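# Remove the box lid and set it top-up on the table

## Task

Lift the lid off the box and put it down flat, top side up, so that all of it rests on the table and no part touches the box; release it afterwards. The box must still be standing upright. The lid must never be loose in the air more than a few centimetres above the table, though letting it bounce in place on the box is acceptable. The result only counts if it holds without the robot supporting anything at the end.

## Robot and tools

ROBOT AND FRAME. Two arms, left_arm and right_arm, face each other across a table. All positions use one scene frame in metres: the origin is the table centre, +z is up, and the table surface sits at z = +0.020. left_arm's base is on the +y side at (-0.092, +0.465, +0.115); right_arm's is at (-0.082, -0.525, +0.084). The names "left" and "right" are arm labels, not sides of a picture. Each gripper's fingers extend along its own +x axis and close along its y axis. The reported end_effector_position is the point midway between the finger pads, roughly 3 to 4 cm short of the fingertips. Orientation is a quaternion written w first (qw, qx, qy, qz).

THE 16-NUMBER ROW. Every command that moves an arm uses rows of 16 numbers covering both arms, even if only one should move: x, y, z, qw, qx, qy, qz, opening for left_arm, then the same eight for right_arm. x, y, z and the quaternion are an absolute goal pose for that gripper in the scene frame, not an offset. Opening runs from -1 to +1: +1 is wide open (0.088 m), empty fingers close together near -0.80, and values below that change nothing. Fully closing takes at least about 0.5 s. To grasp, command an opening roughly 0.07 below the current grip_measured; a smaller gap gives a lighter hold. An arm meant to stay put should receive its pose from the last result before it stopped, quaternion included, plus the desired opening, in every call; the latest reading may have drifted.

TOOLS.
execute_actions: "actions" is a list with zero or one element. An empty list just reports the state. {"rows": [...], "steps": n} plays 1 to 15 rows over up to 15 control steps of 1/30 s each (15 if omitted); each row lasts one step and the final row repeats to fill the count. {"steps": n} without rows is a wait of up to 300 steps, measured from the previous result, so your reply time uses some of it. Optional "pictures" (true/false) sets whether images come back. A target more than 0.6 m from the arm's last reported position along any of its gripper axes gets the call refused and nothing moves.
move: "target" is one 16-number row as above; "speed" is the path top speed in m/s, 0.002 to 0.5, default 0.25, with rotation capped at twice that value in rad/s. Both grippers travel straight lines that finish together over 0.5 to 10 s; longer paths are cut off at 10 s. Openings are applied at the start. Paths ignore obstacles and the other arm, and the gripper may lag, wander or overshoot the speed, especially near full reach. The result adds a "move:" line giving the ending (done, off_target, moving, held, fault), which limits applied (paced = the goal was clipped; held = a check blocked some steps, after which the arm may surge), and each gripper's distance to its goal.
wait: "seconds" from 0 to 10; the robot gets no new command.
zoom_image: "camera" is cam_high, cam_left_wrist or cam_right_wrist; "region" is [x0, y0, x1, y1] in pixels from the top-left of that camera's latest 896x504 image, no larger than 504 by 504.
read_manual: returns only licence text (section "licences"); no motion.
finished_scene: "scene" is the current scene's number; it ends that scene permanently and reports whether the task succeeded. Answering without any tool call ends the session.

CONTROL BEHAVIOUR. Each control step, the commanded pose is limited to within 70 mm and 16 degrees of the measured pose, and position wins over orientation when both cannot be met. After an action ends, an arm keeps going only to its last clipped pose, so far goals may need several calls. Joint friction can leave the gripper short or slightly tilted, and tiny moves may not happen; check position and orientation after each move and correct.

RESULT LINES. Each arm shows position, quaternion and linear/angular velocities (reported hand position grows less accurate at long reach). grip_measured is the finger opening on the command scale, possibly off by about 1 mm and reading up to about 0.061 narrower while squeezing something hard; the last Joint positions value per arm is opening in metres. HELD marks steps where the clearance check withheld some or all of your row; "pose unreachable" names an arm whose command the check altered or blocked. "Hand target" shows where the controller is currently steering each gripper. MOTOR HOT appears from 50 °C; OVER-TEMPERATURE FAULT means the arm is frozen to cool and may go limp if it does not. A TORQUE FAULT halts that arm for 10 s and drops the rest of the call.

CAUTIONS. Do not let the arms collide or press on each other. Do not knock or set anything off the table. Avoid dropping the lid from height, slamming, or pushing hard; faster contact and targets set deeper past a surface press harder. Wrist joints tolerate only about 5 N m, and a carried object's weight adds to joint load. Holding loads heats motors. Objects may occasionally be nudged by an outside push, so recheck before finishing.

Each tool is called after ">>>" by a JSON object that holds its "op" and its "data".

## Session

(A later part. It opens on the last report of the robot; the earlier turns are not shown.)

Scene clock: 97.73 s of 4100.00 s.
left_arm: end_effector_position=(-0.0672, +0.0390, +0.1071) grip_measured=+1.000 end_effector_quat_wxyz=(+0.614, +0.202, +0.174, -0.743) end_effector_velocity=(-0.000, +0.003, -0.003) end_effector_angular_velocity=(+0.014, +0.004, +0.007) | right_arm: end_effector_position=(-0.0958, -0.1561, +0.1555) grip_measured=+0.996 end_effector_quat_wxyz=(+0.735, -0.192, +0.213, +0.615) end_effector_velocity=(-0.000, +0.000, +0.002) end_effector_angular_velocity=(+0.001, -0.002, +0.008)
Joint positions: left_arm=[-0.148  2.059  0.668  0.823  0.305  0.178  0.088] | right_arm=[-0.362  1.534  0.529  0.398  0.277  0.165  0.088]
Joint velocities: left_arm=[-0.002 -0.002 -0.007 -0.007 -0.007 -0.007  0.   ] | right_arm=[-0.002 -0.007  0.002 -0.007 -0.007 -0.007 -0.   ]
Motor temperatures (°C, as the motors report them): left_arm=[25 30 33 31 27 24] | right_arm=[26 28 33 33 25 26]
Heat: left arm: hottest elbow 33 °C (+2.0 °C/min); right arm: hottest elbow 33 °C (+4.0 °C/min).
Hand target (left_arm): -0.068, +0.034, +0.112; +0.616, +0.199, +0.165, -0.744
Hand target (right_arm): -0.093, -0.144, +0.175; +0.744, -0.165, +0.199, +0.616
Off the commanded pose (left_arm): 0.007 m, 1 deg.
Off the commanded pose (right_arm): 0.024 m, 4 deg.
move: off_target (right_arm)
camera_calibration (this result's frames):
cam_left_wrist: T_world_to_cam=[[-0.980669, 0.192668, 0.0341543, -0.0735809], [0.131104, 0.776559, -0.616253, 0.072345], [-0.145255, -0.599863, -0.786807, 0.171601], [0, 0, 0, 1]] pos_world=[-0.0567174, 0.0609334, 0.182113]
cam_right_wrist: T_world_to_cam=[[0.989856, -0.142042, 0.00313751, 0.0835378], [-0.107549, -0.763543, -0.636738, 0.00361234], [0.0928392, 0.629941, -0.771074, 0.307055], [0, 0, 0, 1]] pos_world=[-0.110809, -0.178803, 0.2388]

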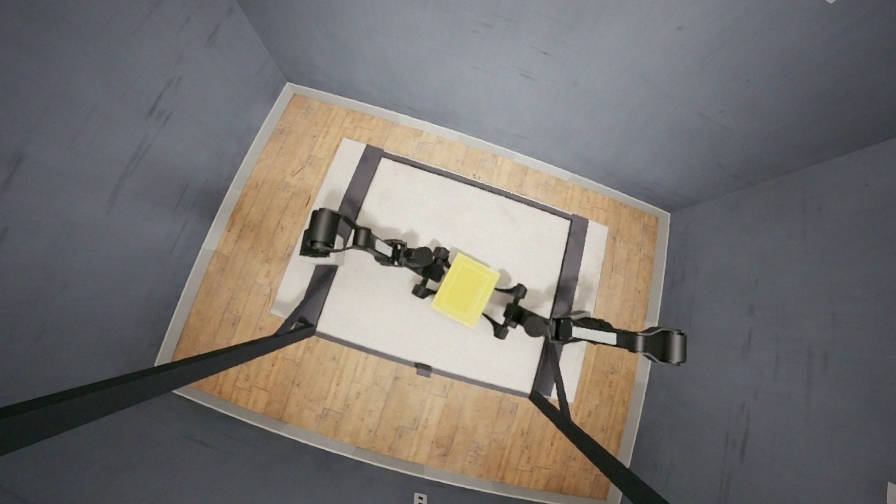

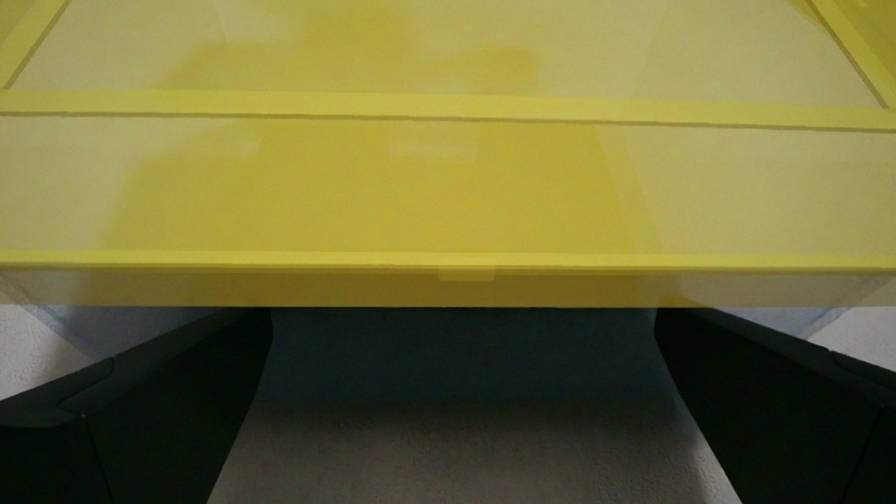

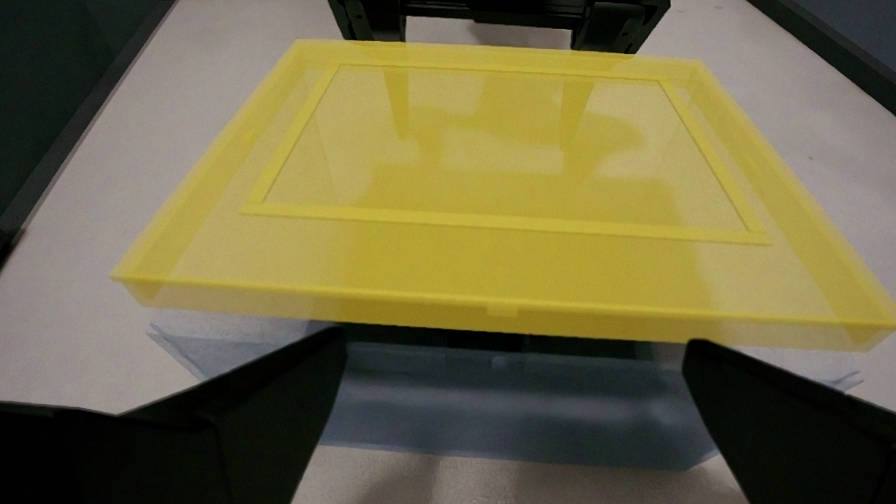

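>>> {"op": "move", "data": {"target": [-0.067,0.04,0.112,0.616,0.199,0.165,-0.744,1,-0.097,-0.172,0.165,0.744,-0.165,0.199,0.616,1], "speed": 0.03}}

>>> {"op": "move", "data": {"target": [-0.067,0.04,0.112,0.616,0.199,0.165,-0.744,1,-0.093,-0.143,0.166,0.744,-0.165,0.199,0.616,1], "speed": 0.015}}

Scene clock: 99.83 s of 4100.00 s.
left_arm: end_effector_position=(-0.0671, +0.0399, +0.1077) grip_measured=+1.000 end_effector_quat_wxyz=(+0.615, +0.200, +0.172, -0.743) end_effector_velocity=(-0.000, +0.003, -0.001) end_effector_angular_velocity=(+0.017, +0.013, -0.000) | right_arm: end_effector_position=(-0.0970, -0.1703, +0.1635) grip_measured=+0.996 end_effector_quat_wxyz=(+0.742, -0.170, +0.200, +0.617) end_effector_velocity=(+0.003, -0.004, +0.001) end_effector_angular_velocity=(+0.007, -0.009, -0.005)
Joint positions: left_arm=[-0.147  2.059  0.662  0.834  0.306  0.178  0.088] | right_arm=[-0.342  1.46   0.456  0.445  0.305  0.18   0.088]
Joint velocities: left_arm=[ 0.002 -0.007 -0.002 -0.022  0.007 -0.007  0.   ] | right_arm=[-0.002 -0.017 -0.017  0.007  0.007 -0.007 -0.   ]
Motor temperatures (°C, as the motors report them): left_arm=[25 30 33 31 27 24] | right_arm=[26 28 33 33 25 26]
Heat: left arm: hottest elbow 33 °C (+2.0 °C/min); right arm: hottest elbow 33 °C (+4.0 °C/min).
Hand target (left_arm): -0.067, +0.040, +0.112; +0.616, +0.199, +0.165, -0.744
Hand target (right_arm): -0.097, -0.172, +0.165; +0.744, -0.165, +0.199, +0.616
Off the commanded pose (left_arm): 0.004 m, 1 deg.
Off the commanded pose (right_arm): 0.002 m, 1 deg.
move: done
camera_calibration (this result's frames):
cam_left_wrist: T_world_to_cam=[[-0.98071, 0.192742, 0.0325238, -0.0735264], [0.131347, 0.773043, -0.620607, 0.072625], [-0.144759, -0.604364, -0.783447, 0.172415], [0, 0, 0, 1]] pos_world=[-0.0566885, 0.0622308, 0.182541]
cam_right_wrist: T_world_to_cam=[[0.988309, -0.152134, -0.0100074, 0.0829773], [-0.118878, -0.72784, -0.675365, 0.0090236], [0.0954622, 0.668659, -0.737416, 0.323611], [0, 0, 0, 1]] pos_world=[-0.111827, -0.197194, 0.24556]

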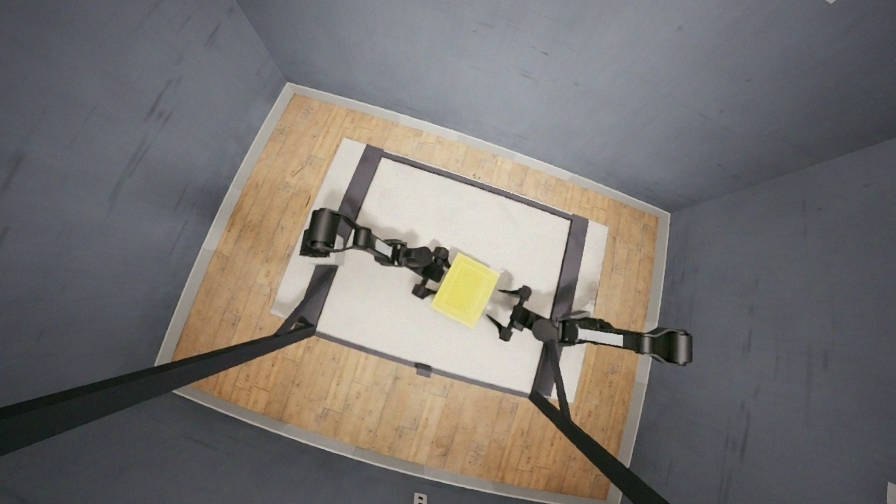

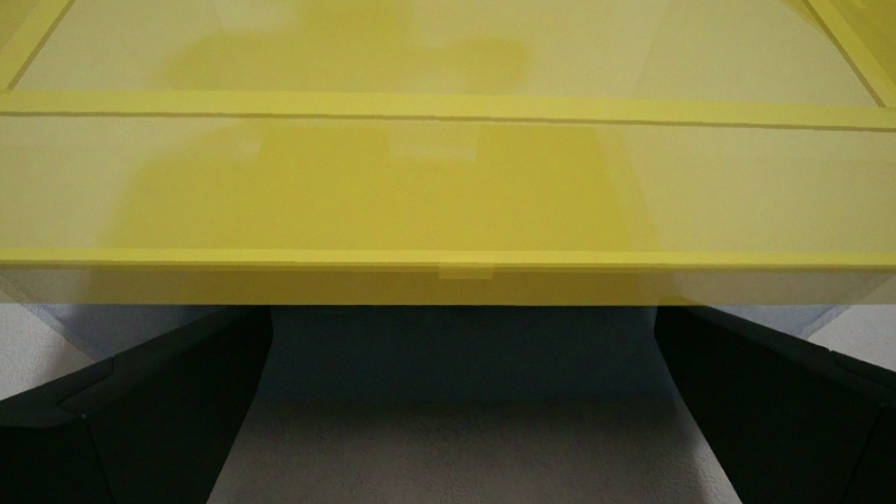

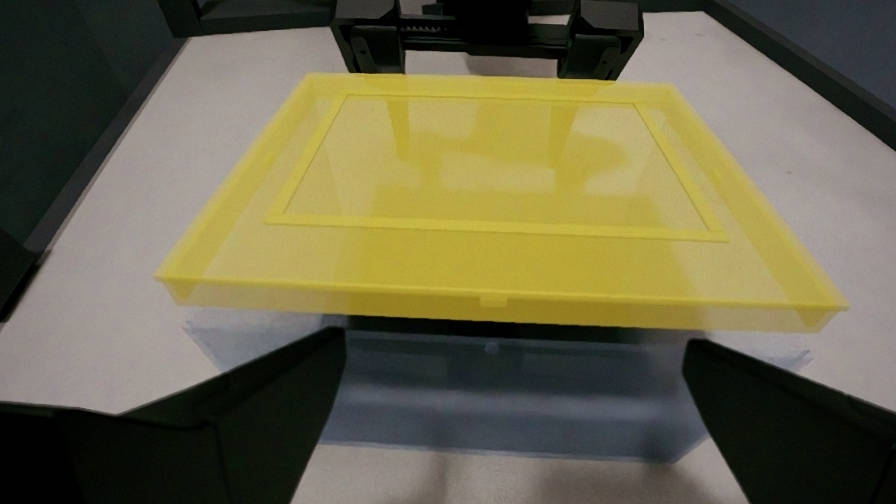

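Scene clock: 101.90 s of 4100.00 s.
left_arm: end_effector_position=(-0.0671, +0.0399, +0.1077) grip_measured=+1.000 end_effector_quat_wxyz=(+0.615, +0.200, +0.171, -0.743) end_effector_velocity=(+0.000, -0.000, +0.001) end_effector_angular_velocity=(-0.008, -0.011, +0.000) | right_arm: end_effector_position=(-0.0929, -0.1468, +0.1636) grip_measured=+0.996 end_effector_quat_wxyz=(+0.744, -0.168, +0.202, +0.614) end_effector_velocity=(-0.002, +0.001, -0.002) end_effector_angular_velocity=(-0.019, -0.005, +0.012)
Joint positions: left_arm=[-0.147  2.059  0.662  0.835  0.306  0.178  0.088] | right_arm=[-0.371  1.552  0.539  0.458  0.285  0.171  0.088]
Joint velocities: left_arm=[-0.002 -0.002 -0.002  0.007 -0.007  0.007  0.   ] | right_arm=[ 0.002  0.007  0.012 -0.022 -0.007 -0.007 -0.   ]
Motor temperatures (°C, as the motors report them): left_arm=[25 30 33 31 27 24] | right_arm=[26 28 33 33 25 26]
Heat: left arm: hottest elbow 33 °C (+2.0 °C/min); right arm: hottest elbow 33 °C (+4.0 °C/min).
Hand target (left_arm): -0.067, +0.040, +0.112; +0.616, +0.199, +0.165, -0.744
Hand target (right_arm): -0.093, -0.143, +0.166; +0.744, -0.165, +0.199, +0.616
Off the commanded pose (left_arm): 0.004 m, 1 deg.
Off the commanded pose (right_arm): 0.005 m, 0 deg.
move: done
camera_calibration (this result's frames):
cam_left_wrist: T_world_to_cam=[[-0.980712, 0.192754, 0.0323895, -0.0734996], [0.131386, 0.772809, -0.62089, 0.0727415], [-0.14471, -0.604659, -0.783228, 0.172435], [0, 0, 0, 1]] pos_world=[-0.0566861, 0.0622166, 0.182601]
cam_right_wrist: T_world_to_cam=[[0.987099, -0.159558, -0.0132739, 0.0817964], [-0.126511, -0.726464, -0.675459, 0.0261376], [0.0981317, 0.668424, -0.737278, 0.307778], [0, 0, 0, 1]] pos_world=[-0.107637, -0.173687, 0.245659]

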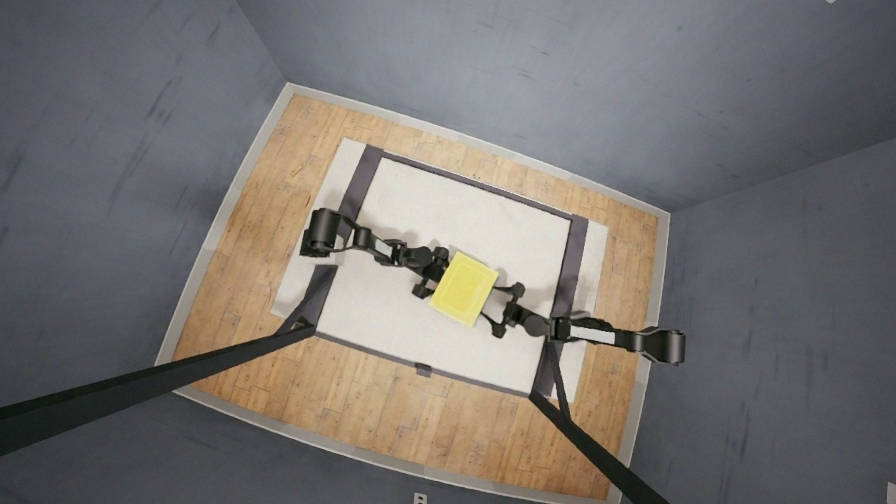

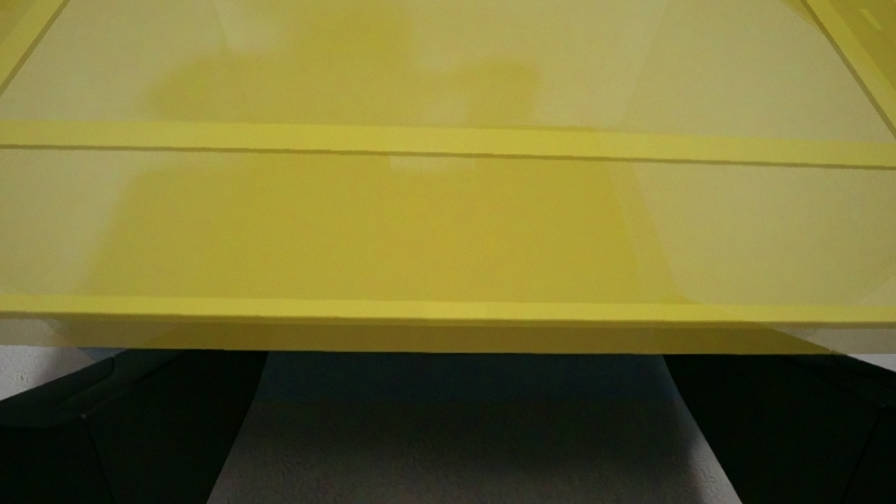

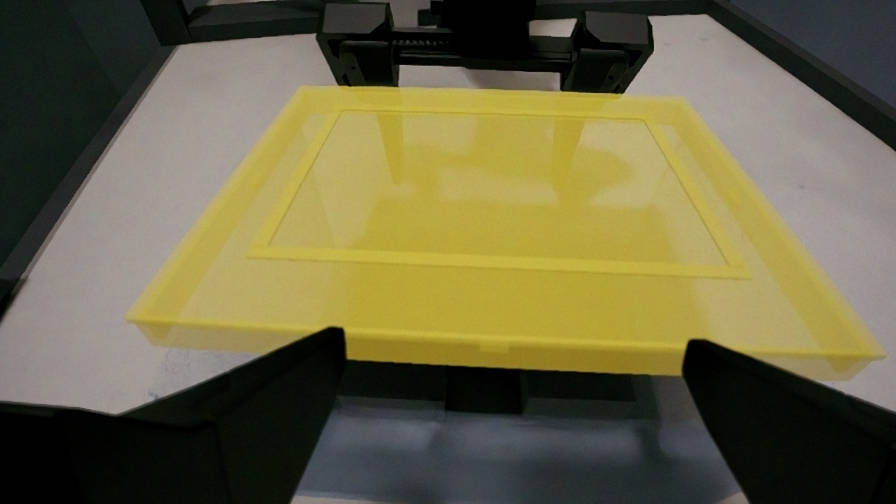

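>>> {"op": "move", "data": {"target": [-0.067,0.04,0.112,0.616,0.199,0.165,-0.744,1,-0.094,-0.152,0.157,0.744,-0.165,0.199,0.616,1], "speed": 0.02}}

>>> {"op": "move", "data": {"target": [-0.067,0.04,0.112,0.616,0.199,0.165,-0.744,1,-0.091,-0.133,0.157,0.744,-0.165,0.199,0.616,1], "speed": 0.015}}

Scene clock: 103.97 s of 4100.00 s.
left_arm: end_effector_position=(-0.0671, +0.0398, +0.1078) grip_measured=+1.000 end_effector_quat_wxyz=(+0.615, +0.200, +0.171, -0.743) end_effector_velocity=(+0.002, +0.003, -0.004) end_effector_angular_velocity=(+0.026, +0.018, +0.020) | right_arm: end_effector_position=(-0.0937, -0.1502, +0.1609) grip_measured=+0.996 end_effector_quat_wxyz=(+0.744, -0.162, +0.198, +0.617) end_effector_velocity=(-0.002, -0.003, -0.002) end_effector_angular_velocity=(-0.002, +0.010, +0.005)
Joint positions: left_arm=[-0.147  2.059  0.662  0.835  0.306  0.178  0.088] | right_arm=[-0.367  1.554  0.51   0.504  0.284  0.171  0.088]
Joint velocities: left_arm=[ 0.002 -0.002 -0.002 -0.022 -0.007 -0.022  0.   ] | right_arm=[ 0.002 -0.002 -0.012  0.007 -0.007  0.007 -0.   ]
Motor temperatures (°C, as the motors report them): left_arm=[25 31 33 31 27 24] | right_arm=[26 28 33 33 25 26]
Heat: left arm: hottest elbow 33 °C (+2.0 °C/min); right arm: hottest elbow 33 °C (+4.0 °C/min).
Hand target (left_arm): -0.067, +0.040, +0.112; +0.616, +0.199, +0.165, -0.744
Hand target (right_arm): -0.094, -0.152, +0.157; +0.744, -0.165, +0.199, +0.616
Off the commanded pose (left_arm): 0.004 m, 1 deg.
Off the commanded pose (right_arm): 0.004 m, 0 deg.
move: done
camera_calibration (this result's frames):
cam_left_wrist: T_world_to_cam=[[-0.980714, 0.192766, 0.0322551, -0.0734728], [0.131425, 0.772575, -0.621172, 0.072858], [-0.14466, -0.604953, -0.78301, 0.172456], [0, 0, 0, 1]] pos_world=[-0.0566837, 0.0622024, 0.182662]
cam_right_wrist: T_world_to_cam=[[0.987655, -0.155611, -0.0179763, 0.0834847], [-0.125403, -0.716674, -0.686042, 0.0250576], [0.0938723, 0.679827, -0.72734, 0.30787], [0, 0, 0, 1]] pos_world=[-0.108212, -0.178349, 0.242617]

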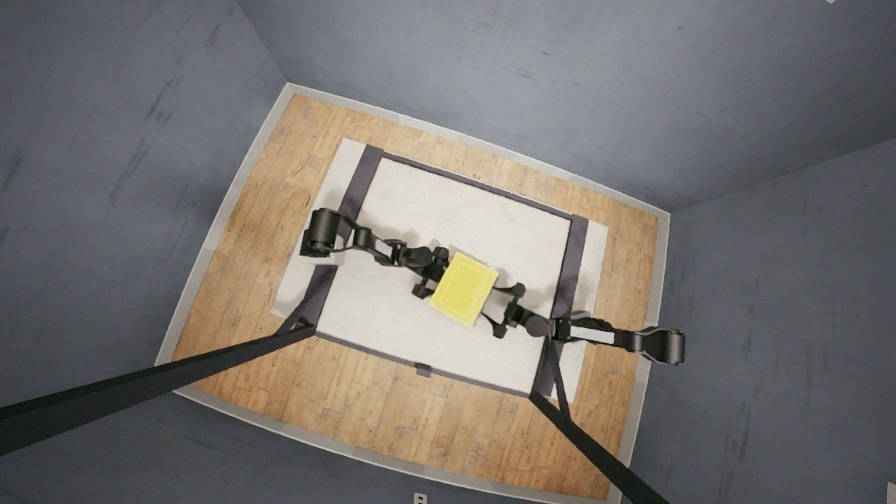

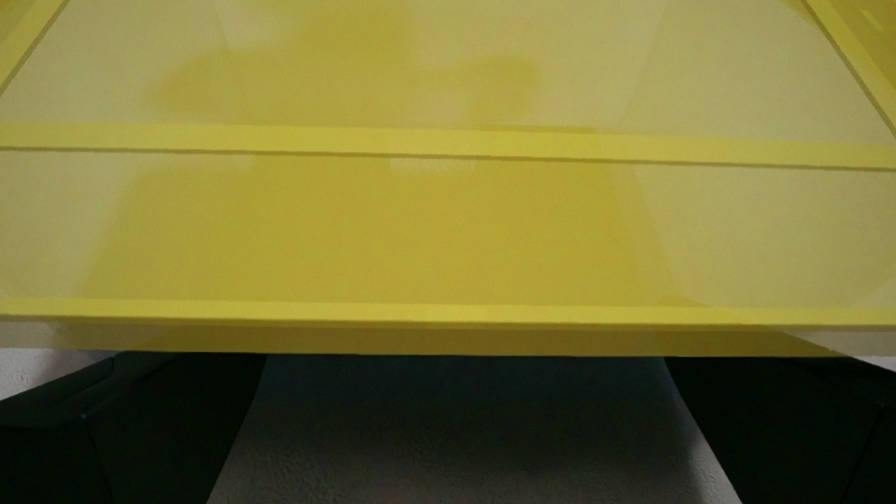

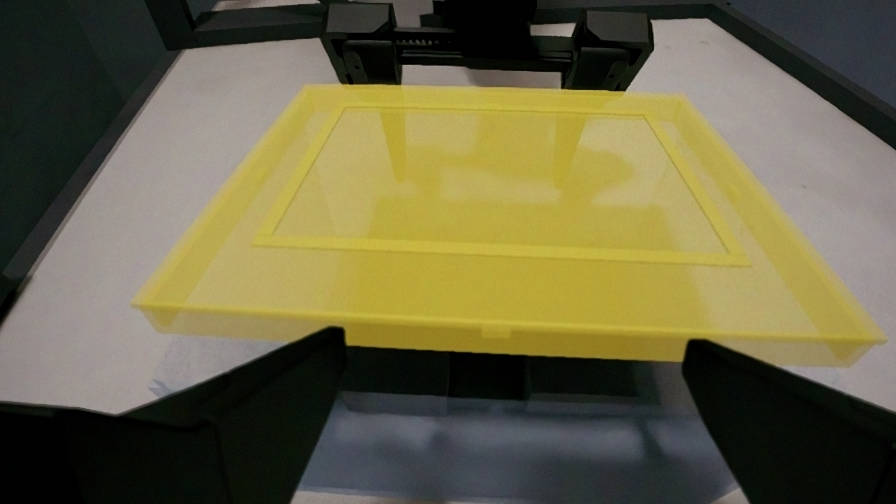

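Scene clock: 105.37 s of 4100.00 s.
left_arm: end_effector_position=(-0.0674, +0.0429, +0.1051) grip_measured=+1.000 end_effector_quat_wxyz=(+0.613, +0.204, +0.174, -0.743) end_effector_velocity=(-0.001, +0.005, -0.004) end_effector_angular_velocity=(+0.019, +0.005, +0.007) | right_arm: end_effector_position=(-0.0911, -0.1386, +0.1561) grip_measured=+0.996 end_effector_quat_wxyz=(+0.745, -0.167, +0.201, +0.614) end_effector_velocity=(-0.002, +0.000, -0.004) end_effector_angular_velocity=(-0.015, +0.004, +0.020)
Joint positions: left_arm=[-0.146  2.059  0.653  0.833  0.307  0.181  0.088] | right_arm=[-0.381  1.612  0.553  0.508  0.276  0.165  0.088]
Joint velocities: left_arm=[-0.002 -0.002 -0.012 -0.007 -0.007 -0.007  0.   ] | right_arm=[-0.002  0.007  0.002 -0.007 -0.022 -0.007 -0.   ]
Motor temperatures (°C, as the motors report them): left_arm=[25 31 33 31 27 24] | right_arm=[26 28 32 33 25 26]
Heat: left arm: hottest elbow 33 °C (+2.0 °C/min); right arm: hottest wrist pitch 33 °C (+4.0 °C/min).
Hand target (left_arm): -0.067, +0.040, +0.112; +0.616, +0.199, +0.165, -0.744
Hand target (right_arm): -0.091, -0.133, +0.157; +0.744, -0.165, +0.199, +0.616
Off the commanded pose (left_arm): 0.007 m, 1 deg.
Off the commanded pose (right_arm): 0.006 m, 0 deg.
move: done
camera_calibration (this result's frames):
cam_left_wrist: T_world_to_cam=[[-0.980492, 0.193745, 0.033136, -0.0743458], [0.133055, 0.778303, -0.613629, 0.067915], [-0.144678, -0.597249, -0.788899, 0.172488], [0, 0, 0, 1]] pos_world=[-0.0569767, 0.064564, 0.180214]
cam_right_wrist: T_world_to_cam=[[0.987028, -0.159972, -0.0135598, 0.08127], [-0.126718, -0.724418, -0.677615, 0.0279156], [0.0985761, 0.670543, -0.735292, 0.296593], [0, 0, 0, 1]] pos_world=[-0.105915, -0.165655, 0.238101]

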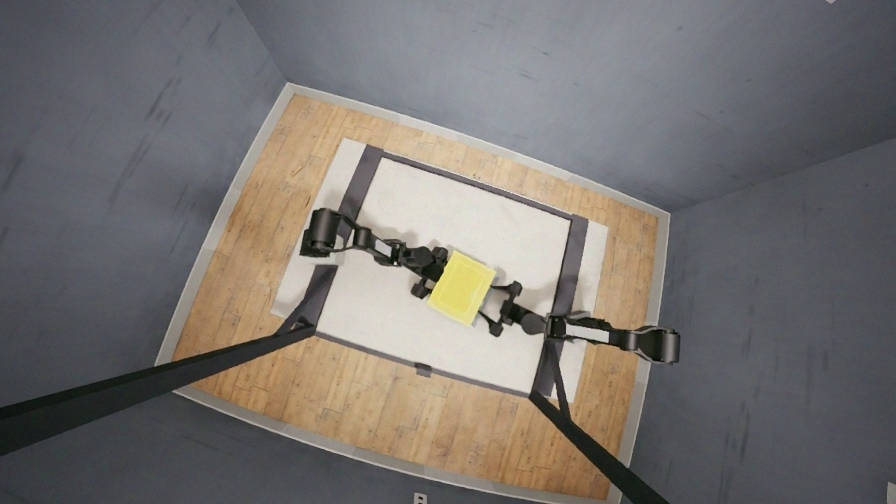

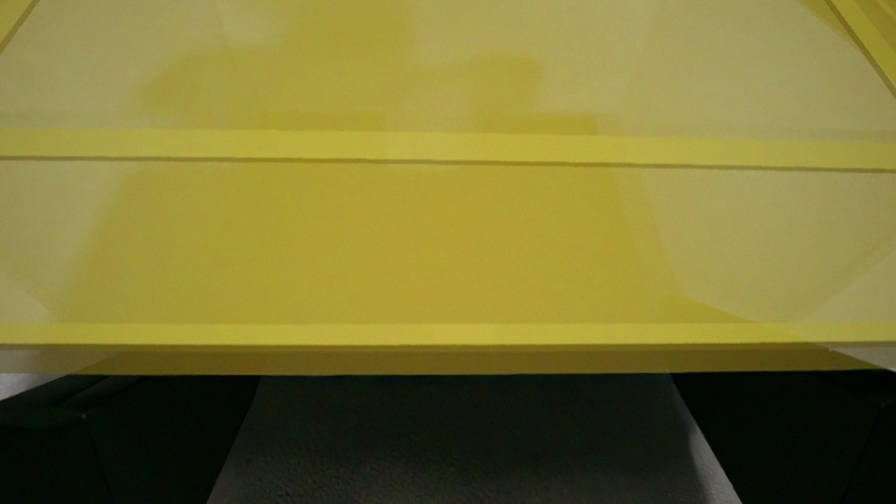

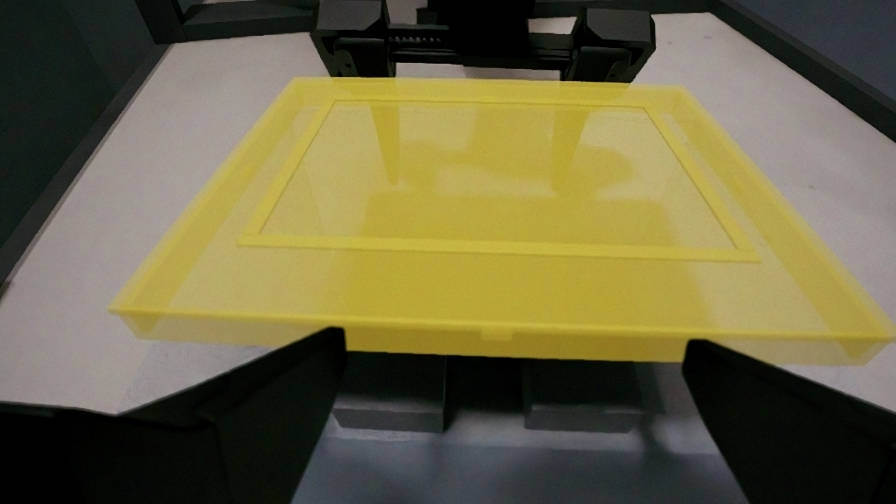

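>>> {"op": "move", "data": {"target": [-0.067,0.04,0.145,0.616,0.199,0.165,-0.744,1,-0.091,-0.135,0.182,0.744,-0.165,0.199,0.616,1], "speed": 0.015}}

Scene clock: 111.03 s of 4100.00 s.
left_arm: end_effector_position=(-0.0676, +0.0452, +0.1357) grip_measured=+1.000 end_effector_quat_wxyz=(+0.613, +0.204, +0.176, -0.743) end_effector_velocity=(-0.002, +0.002, -0.003) end_effector_angular_velocity=(+0.028, +0.007, +0.003) | right_arm: end_effector_position=(-0.0912, -0.1390, +0.1721) grip_measured=+0.996 end_effector_quat_wxyz=(+0.743, -0.175, +0.206, +0.612) end_effector_velocity=(-0.004, -0.003, -0.003) end_effector_angular_velocity=(-0.029, +0.002, +0.025)
Joint positions: left_arm=[-0.146  1.92   0.656  0.688  0.307  0.181  0.088] | right_arm=[-0.381  1.548  0.596  0.38   0.276  0.164  0.088]
Joint velocities: left_arm=[-0.007 -0.007  0.002 -0.037 -0.007 -0.007  0.   ] | right_arm=[ 0.002 -0.007  0.002 -0.037 -0.022 -0.007 -0.   ]
Motor temperatures (°C, as the motors report them): left_arm=[25 32 33 32 27 24] | right_arm=[26 28 32 32 25 26]
Heat: left arm: hottest elbow 33 °C (+2.0 °C/min); right arm: hottest elbow 32 °C (+2.0 °C/min).
Hand target (left_arm): -0.067, +0.040, +0.145; +0.616, +0.199, +0.165, -0.744
Hand target (right_arm): -0.091, -0.135, +0.182; +0.744, -0.165, +0.199, +0.616
Off the commanded pose (left_arm): 0.011 m, 1 deg.
Off the commanded pose (right_arm): 0.011 m, 1 deg.
move: off_target (left_arm, right_arm)
camera_calibration (this result's frames):
cam_left_wrist: T_world_to_cam=[[-0.980544, 0.193244, 0.0344857, -0.0761759], [0.132369, 0.780657, -0.610781, 0.0843657], [-0.144951, -0.594333, -0.791048, 0.198026], [0, 0, 0, 1]] pos_world=[-0.0571572, 0.066553, 0.210804]
cam_right_wrist: T_world_to_cam=[[0.98719, -0.159357, -0.00784089, 0.0805781], [-0.124406, -0.738042, -0.663187, 0.0342417], [0.0998966, 0.655667, -0.748412, 0.308981], [0, 0, 0, 1]] pos_world=[-0.106152, -0.164476, 0.254585]

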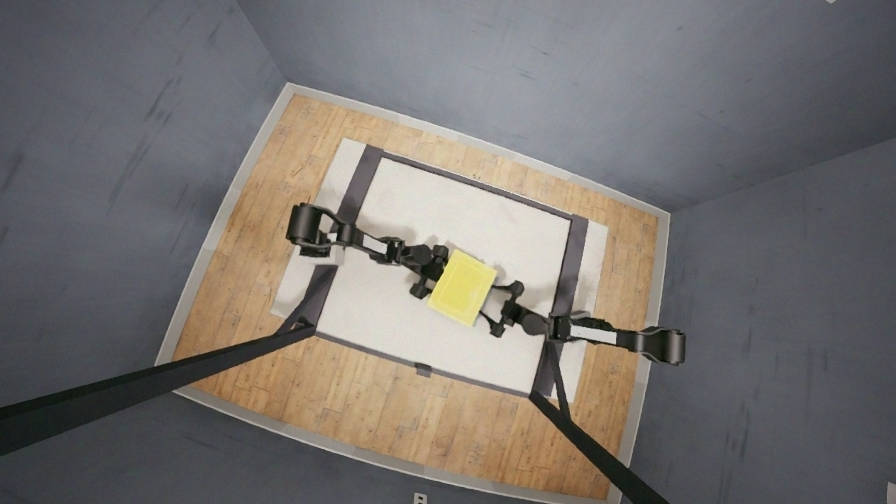

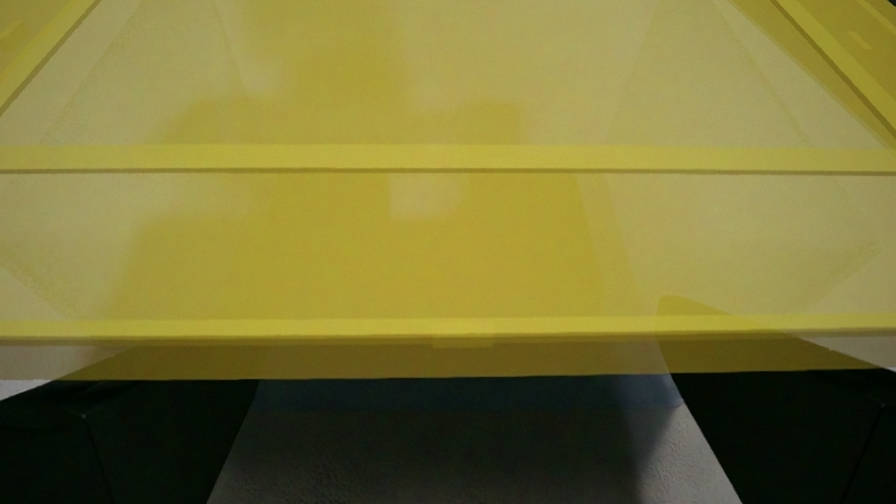

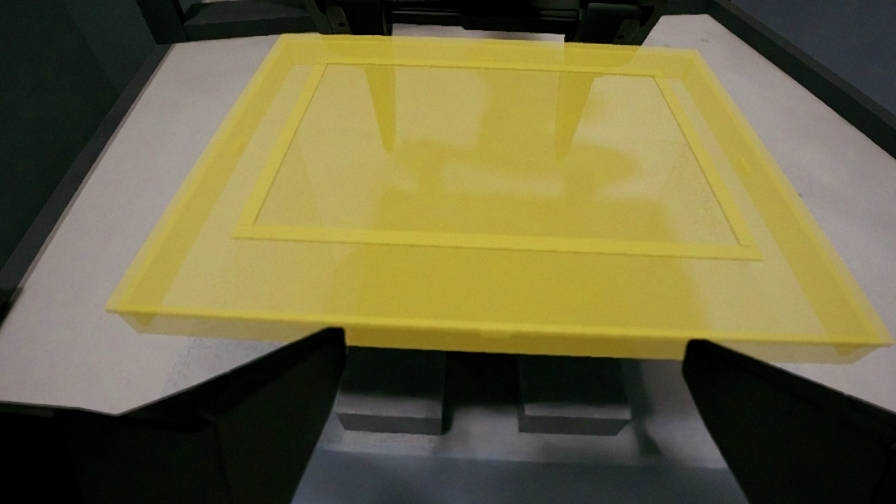

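>>> {"op": "move", "data": {"target": [0.178,0.012,0.16,0.616,0.199,0.165,-0.744,1,0.154,-0.163,0.197,0.744,-0.165,0.199,0.616,1], "speed": 0.04}}

Scene clock: 118.20 s of 4100.00 s.
left_arm: end_effector_position=(+0.1764, +0.0130, +0.1595) grip_measured=+1.000 end_effector_quat_wxyz=(+0.618, +0.198, +0.170, -0.741) end_effector_velocity=(-0.002, -0.001, -0.004) end_effector_angular_velocity=(+0.012, +0.012, -0.011) | right_arm: end_effector_position=(+0.1522, -0.1681, +0.1929) grip_measured=+0.996 end_effector_quat_wxyz=(+0.747, -0.163, +0.206, +0.611) end_effector_velocity=(+0.000, +0.000, -0.001) end_effector_angular_velocity=(+0.002, +0.008, +0.015)
Joint positions: left_arm=[0.42  2.229 1.378 0.086 0.755 0.573 0.088] | right_arm=[-1.25   1.673  0.83   0.24  -0.462 -0.287  0.088]
Joint velocities: left_arm=[-0.002  0.012  0.012 -0.022  0.007  0.007  0.   ] | right_arm=[-0.007  0.007  0.007 -0.007 -0.022 -0.007 -0.   ]
Motor temperatures (°C, as the motors report them): left_arm=[25 32 33 32 27 24] | right_arm=[26 28 32 32 25 26]
Heat: left arm: hottest elbow 33 °C (+2.0 °C/min); right arm: hottest elbow 32 °C (+1.0 °C/min).
Hand target (left_arm): +0.177, +0.009, +0.159; +0.616, +0.199, +0.166, -0.744
Hand target (right_arm): +0.153, -0.164, +0.197; +0.744, -0.162, +0.199, +0.616
Off the commanded pose (left_arm): 0.002 m, 1 deg.
Off the commanded pose (right_arm): 0.007 m, 1 deg.
move: done
camera_calibration (this result's frames):
cam_left_wrist: T_world_to_cam=[[-0.982213, 0.185125, 0.0313931, 0.169372], [0.125298, 0.770729, -0.624722, 0.0953537], [-0.139847, -0.609677, -0.780216, 0.23065], [0, 0, 0, 1]] pos_world=[0.186667, 0.0357755, 0.23421]
cam_right_wrist: T_world_to_cam=[[0.985166, -0.16992, -0.0239933, -0.162525], [-0.141368, -0.724347, -0.674786, 0.0639614], [0.09728, 0.668168, -0.737623, 0.319734], [0, 0, 0, 1]] pos_world=[0.138052, -0.194922, 0.275104]

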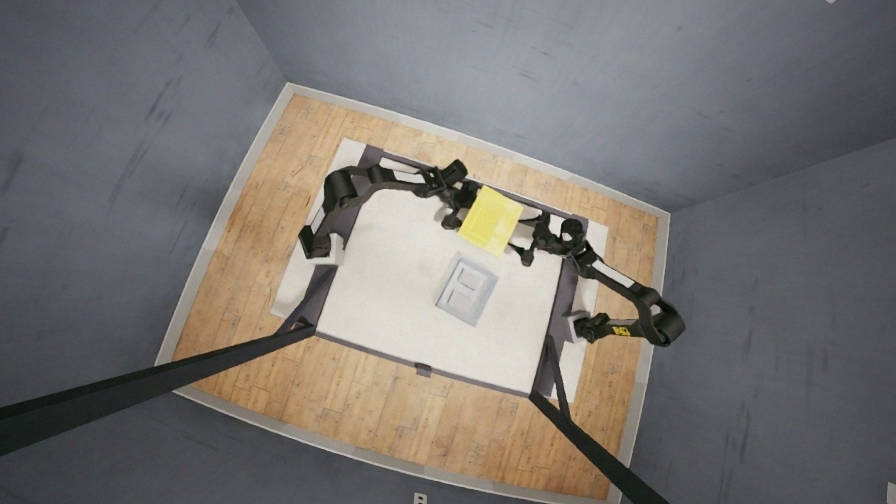

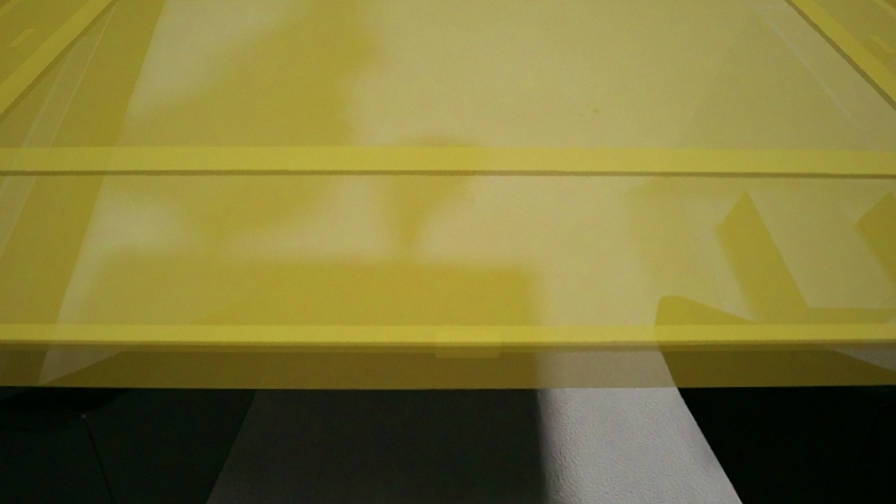

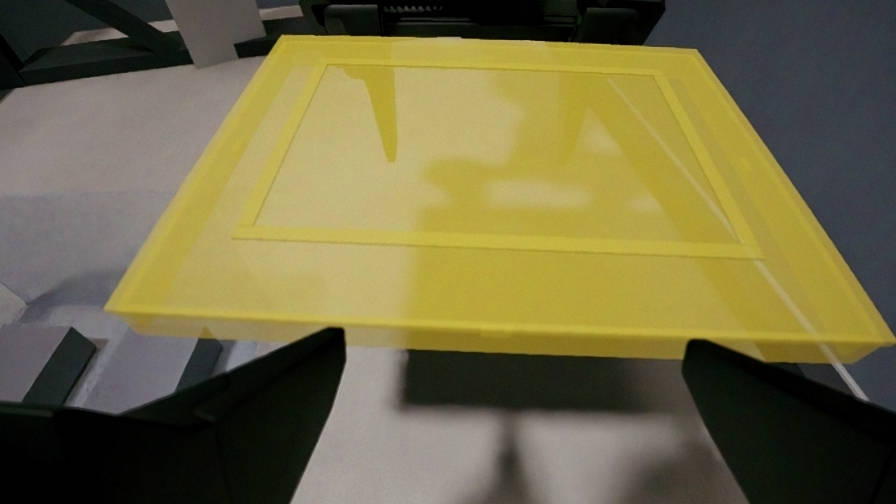

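>>> {"op": "move", "data": {"target": [0.165,0.014,0.052,0.616,0.199,0.165,-0.744,1,0.141,-0.159,0.066,0.744,-0.165,0.199,0.616,1], "speed": 0.03}}

Scene clock: 123.37 s of 4100.00 s.
left_arm: end_effector_position=(+0.1688, +0.0133, +0.0606) grip_measured=+1.000 end_effector_quat_wxyz=(+0.618, +0.200, +0.155, -0.744) end_effector_velocity=(+0.002, -0.001, -0.001) end_effector_angular_velocity=(+0.010, -0.016, +0.010) | right_arm: end_effector_position=(+0.1429, -0.1613, +0.0680) grip_measured=+0.996 end_effector_quat_wxyz=(+0.745, -0.166, +0.199, +0.614) end_effector_velocity=(-0.001, -0.001, -0.004) end_effector_angular_velocity=(-0.002, +0.014, -0.000)
Joint positions: left_arm=[0.409 2.478 1.315 0.427 0.753 0.573 0.088] | right_arm=[-1.214  2.113  0.695  0.833 -0.436 -0.277  0.088]
Joint velocities: left_arm=[-0.002 -0.002  0.002 -0.007 -0.022  0.007  0.   ] | right_arm=[-0.002  0.012 -0.002  0.007 -0.007  0.007 -0.   ]
Motor temperatures (°C, as the motors report them): left_arm=[25 33 33 32 27 24] | right_arm=[26 28 32 32 25 26]
Heat: left arm: hottest shoulder 33 °C (+2.0 °C/min); right arm: hottest elbow 32 °C (+2.0 °C/min).
Hand target (left_arm): +0.164, +0.015, +0.052; +0.616, +0.199, +0.165, -0.744
Hand target (right_arm): +0.140, -0.160, +0.067; +0.744, -0.165, +0.199, +0.616
Off the commanded pose (left_arm): 0.009 m, 1 deg.
Off the commanded pose (right_arm): 0.004 m, 0 deg.
move: off_target (left_arm)
camera_calibration (this result's frames):
cam_left_wrist: T_world_to_cam=[[-0.980795, 0.194925, 0.00676797, 0.166033], [0.145887, 0.756201, -0.637869, 0.0317725], [-0.129455, -0.624631, -0.770115, 0.150534], [0, 0, 0, 1]] pos_world=[0.177696, 0.0376379, 0.135072]
cam_right_wrist: T_world_to_cam=[[0.986937, -0.160674, -0.0117577, -0.154793], [-0.125726, -0.72252, -0.679822, -0.0182413], [0.100735, 0.67242, -0.733283, 0.223831], [0, 0, 0, 1]] pos_world=[0.12793, -0.188559, 0.149911]

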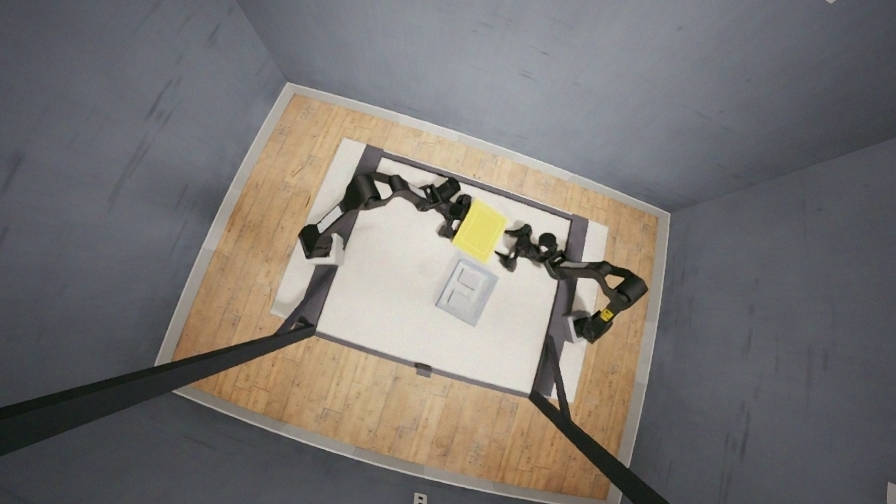

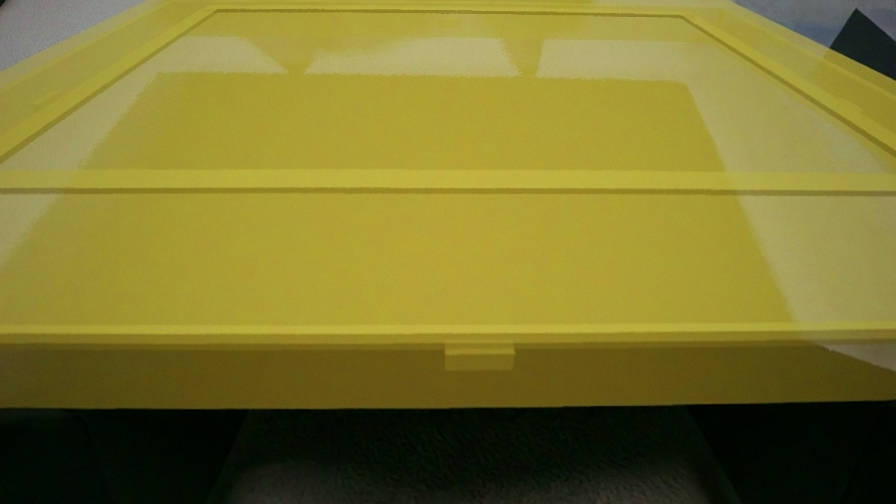

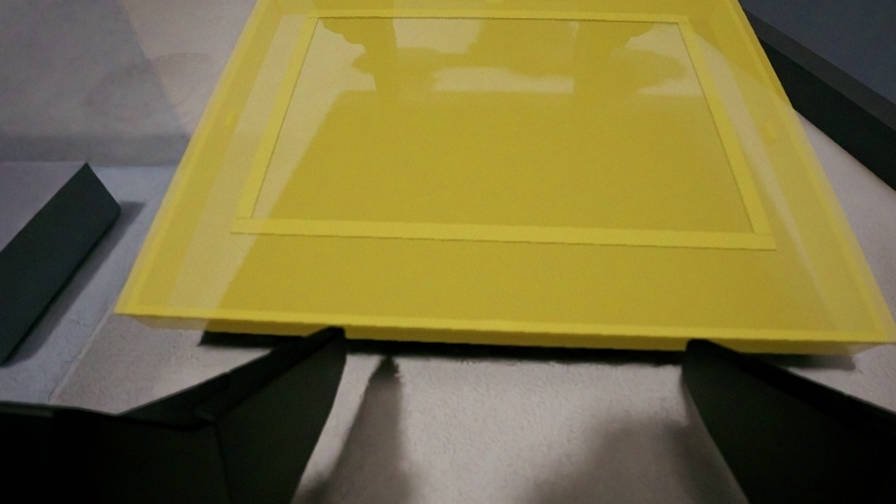

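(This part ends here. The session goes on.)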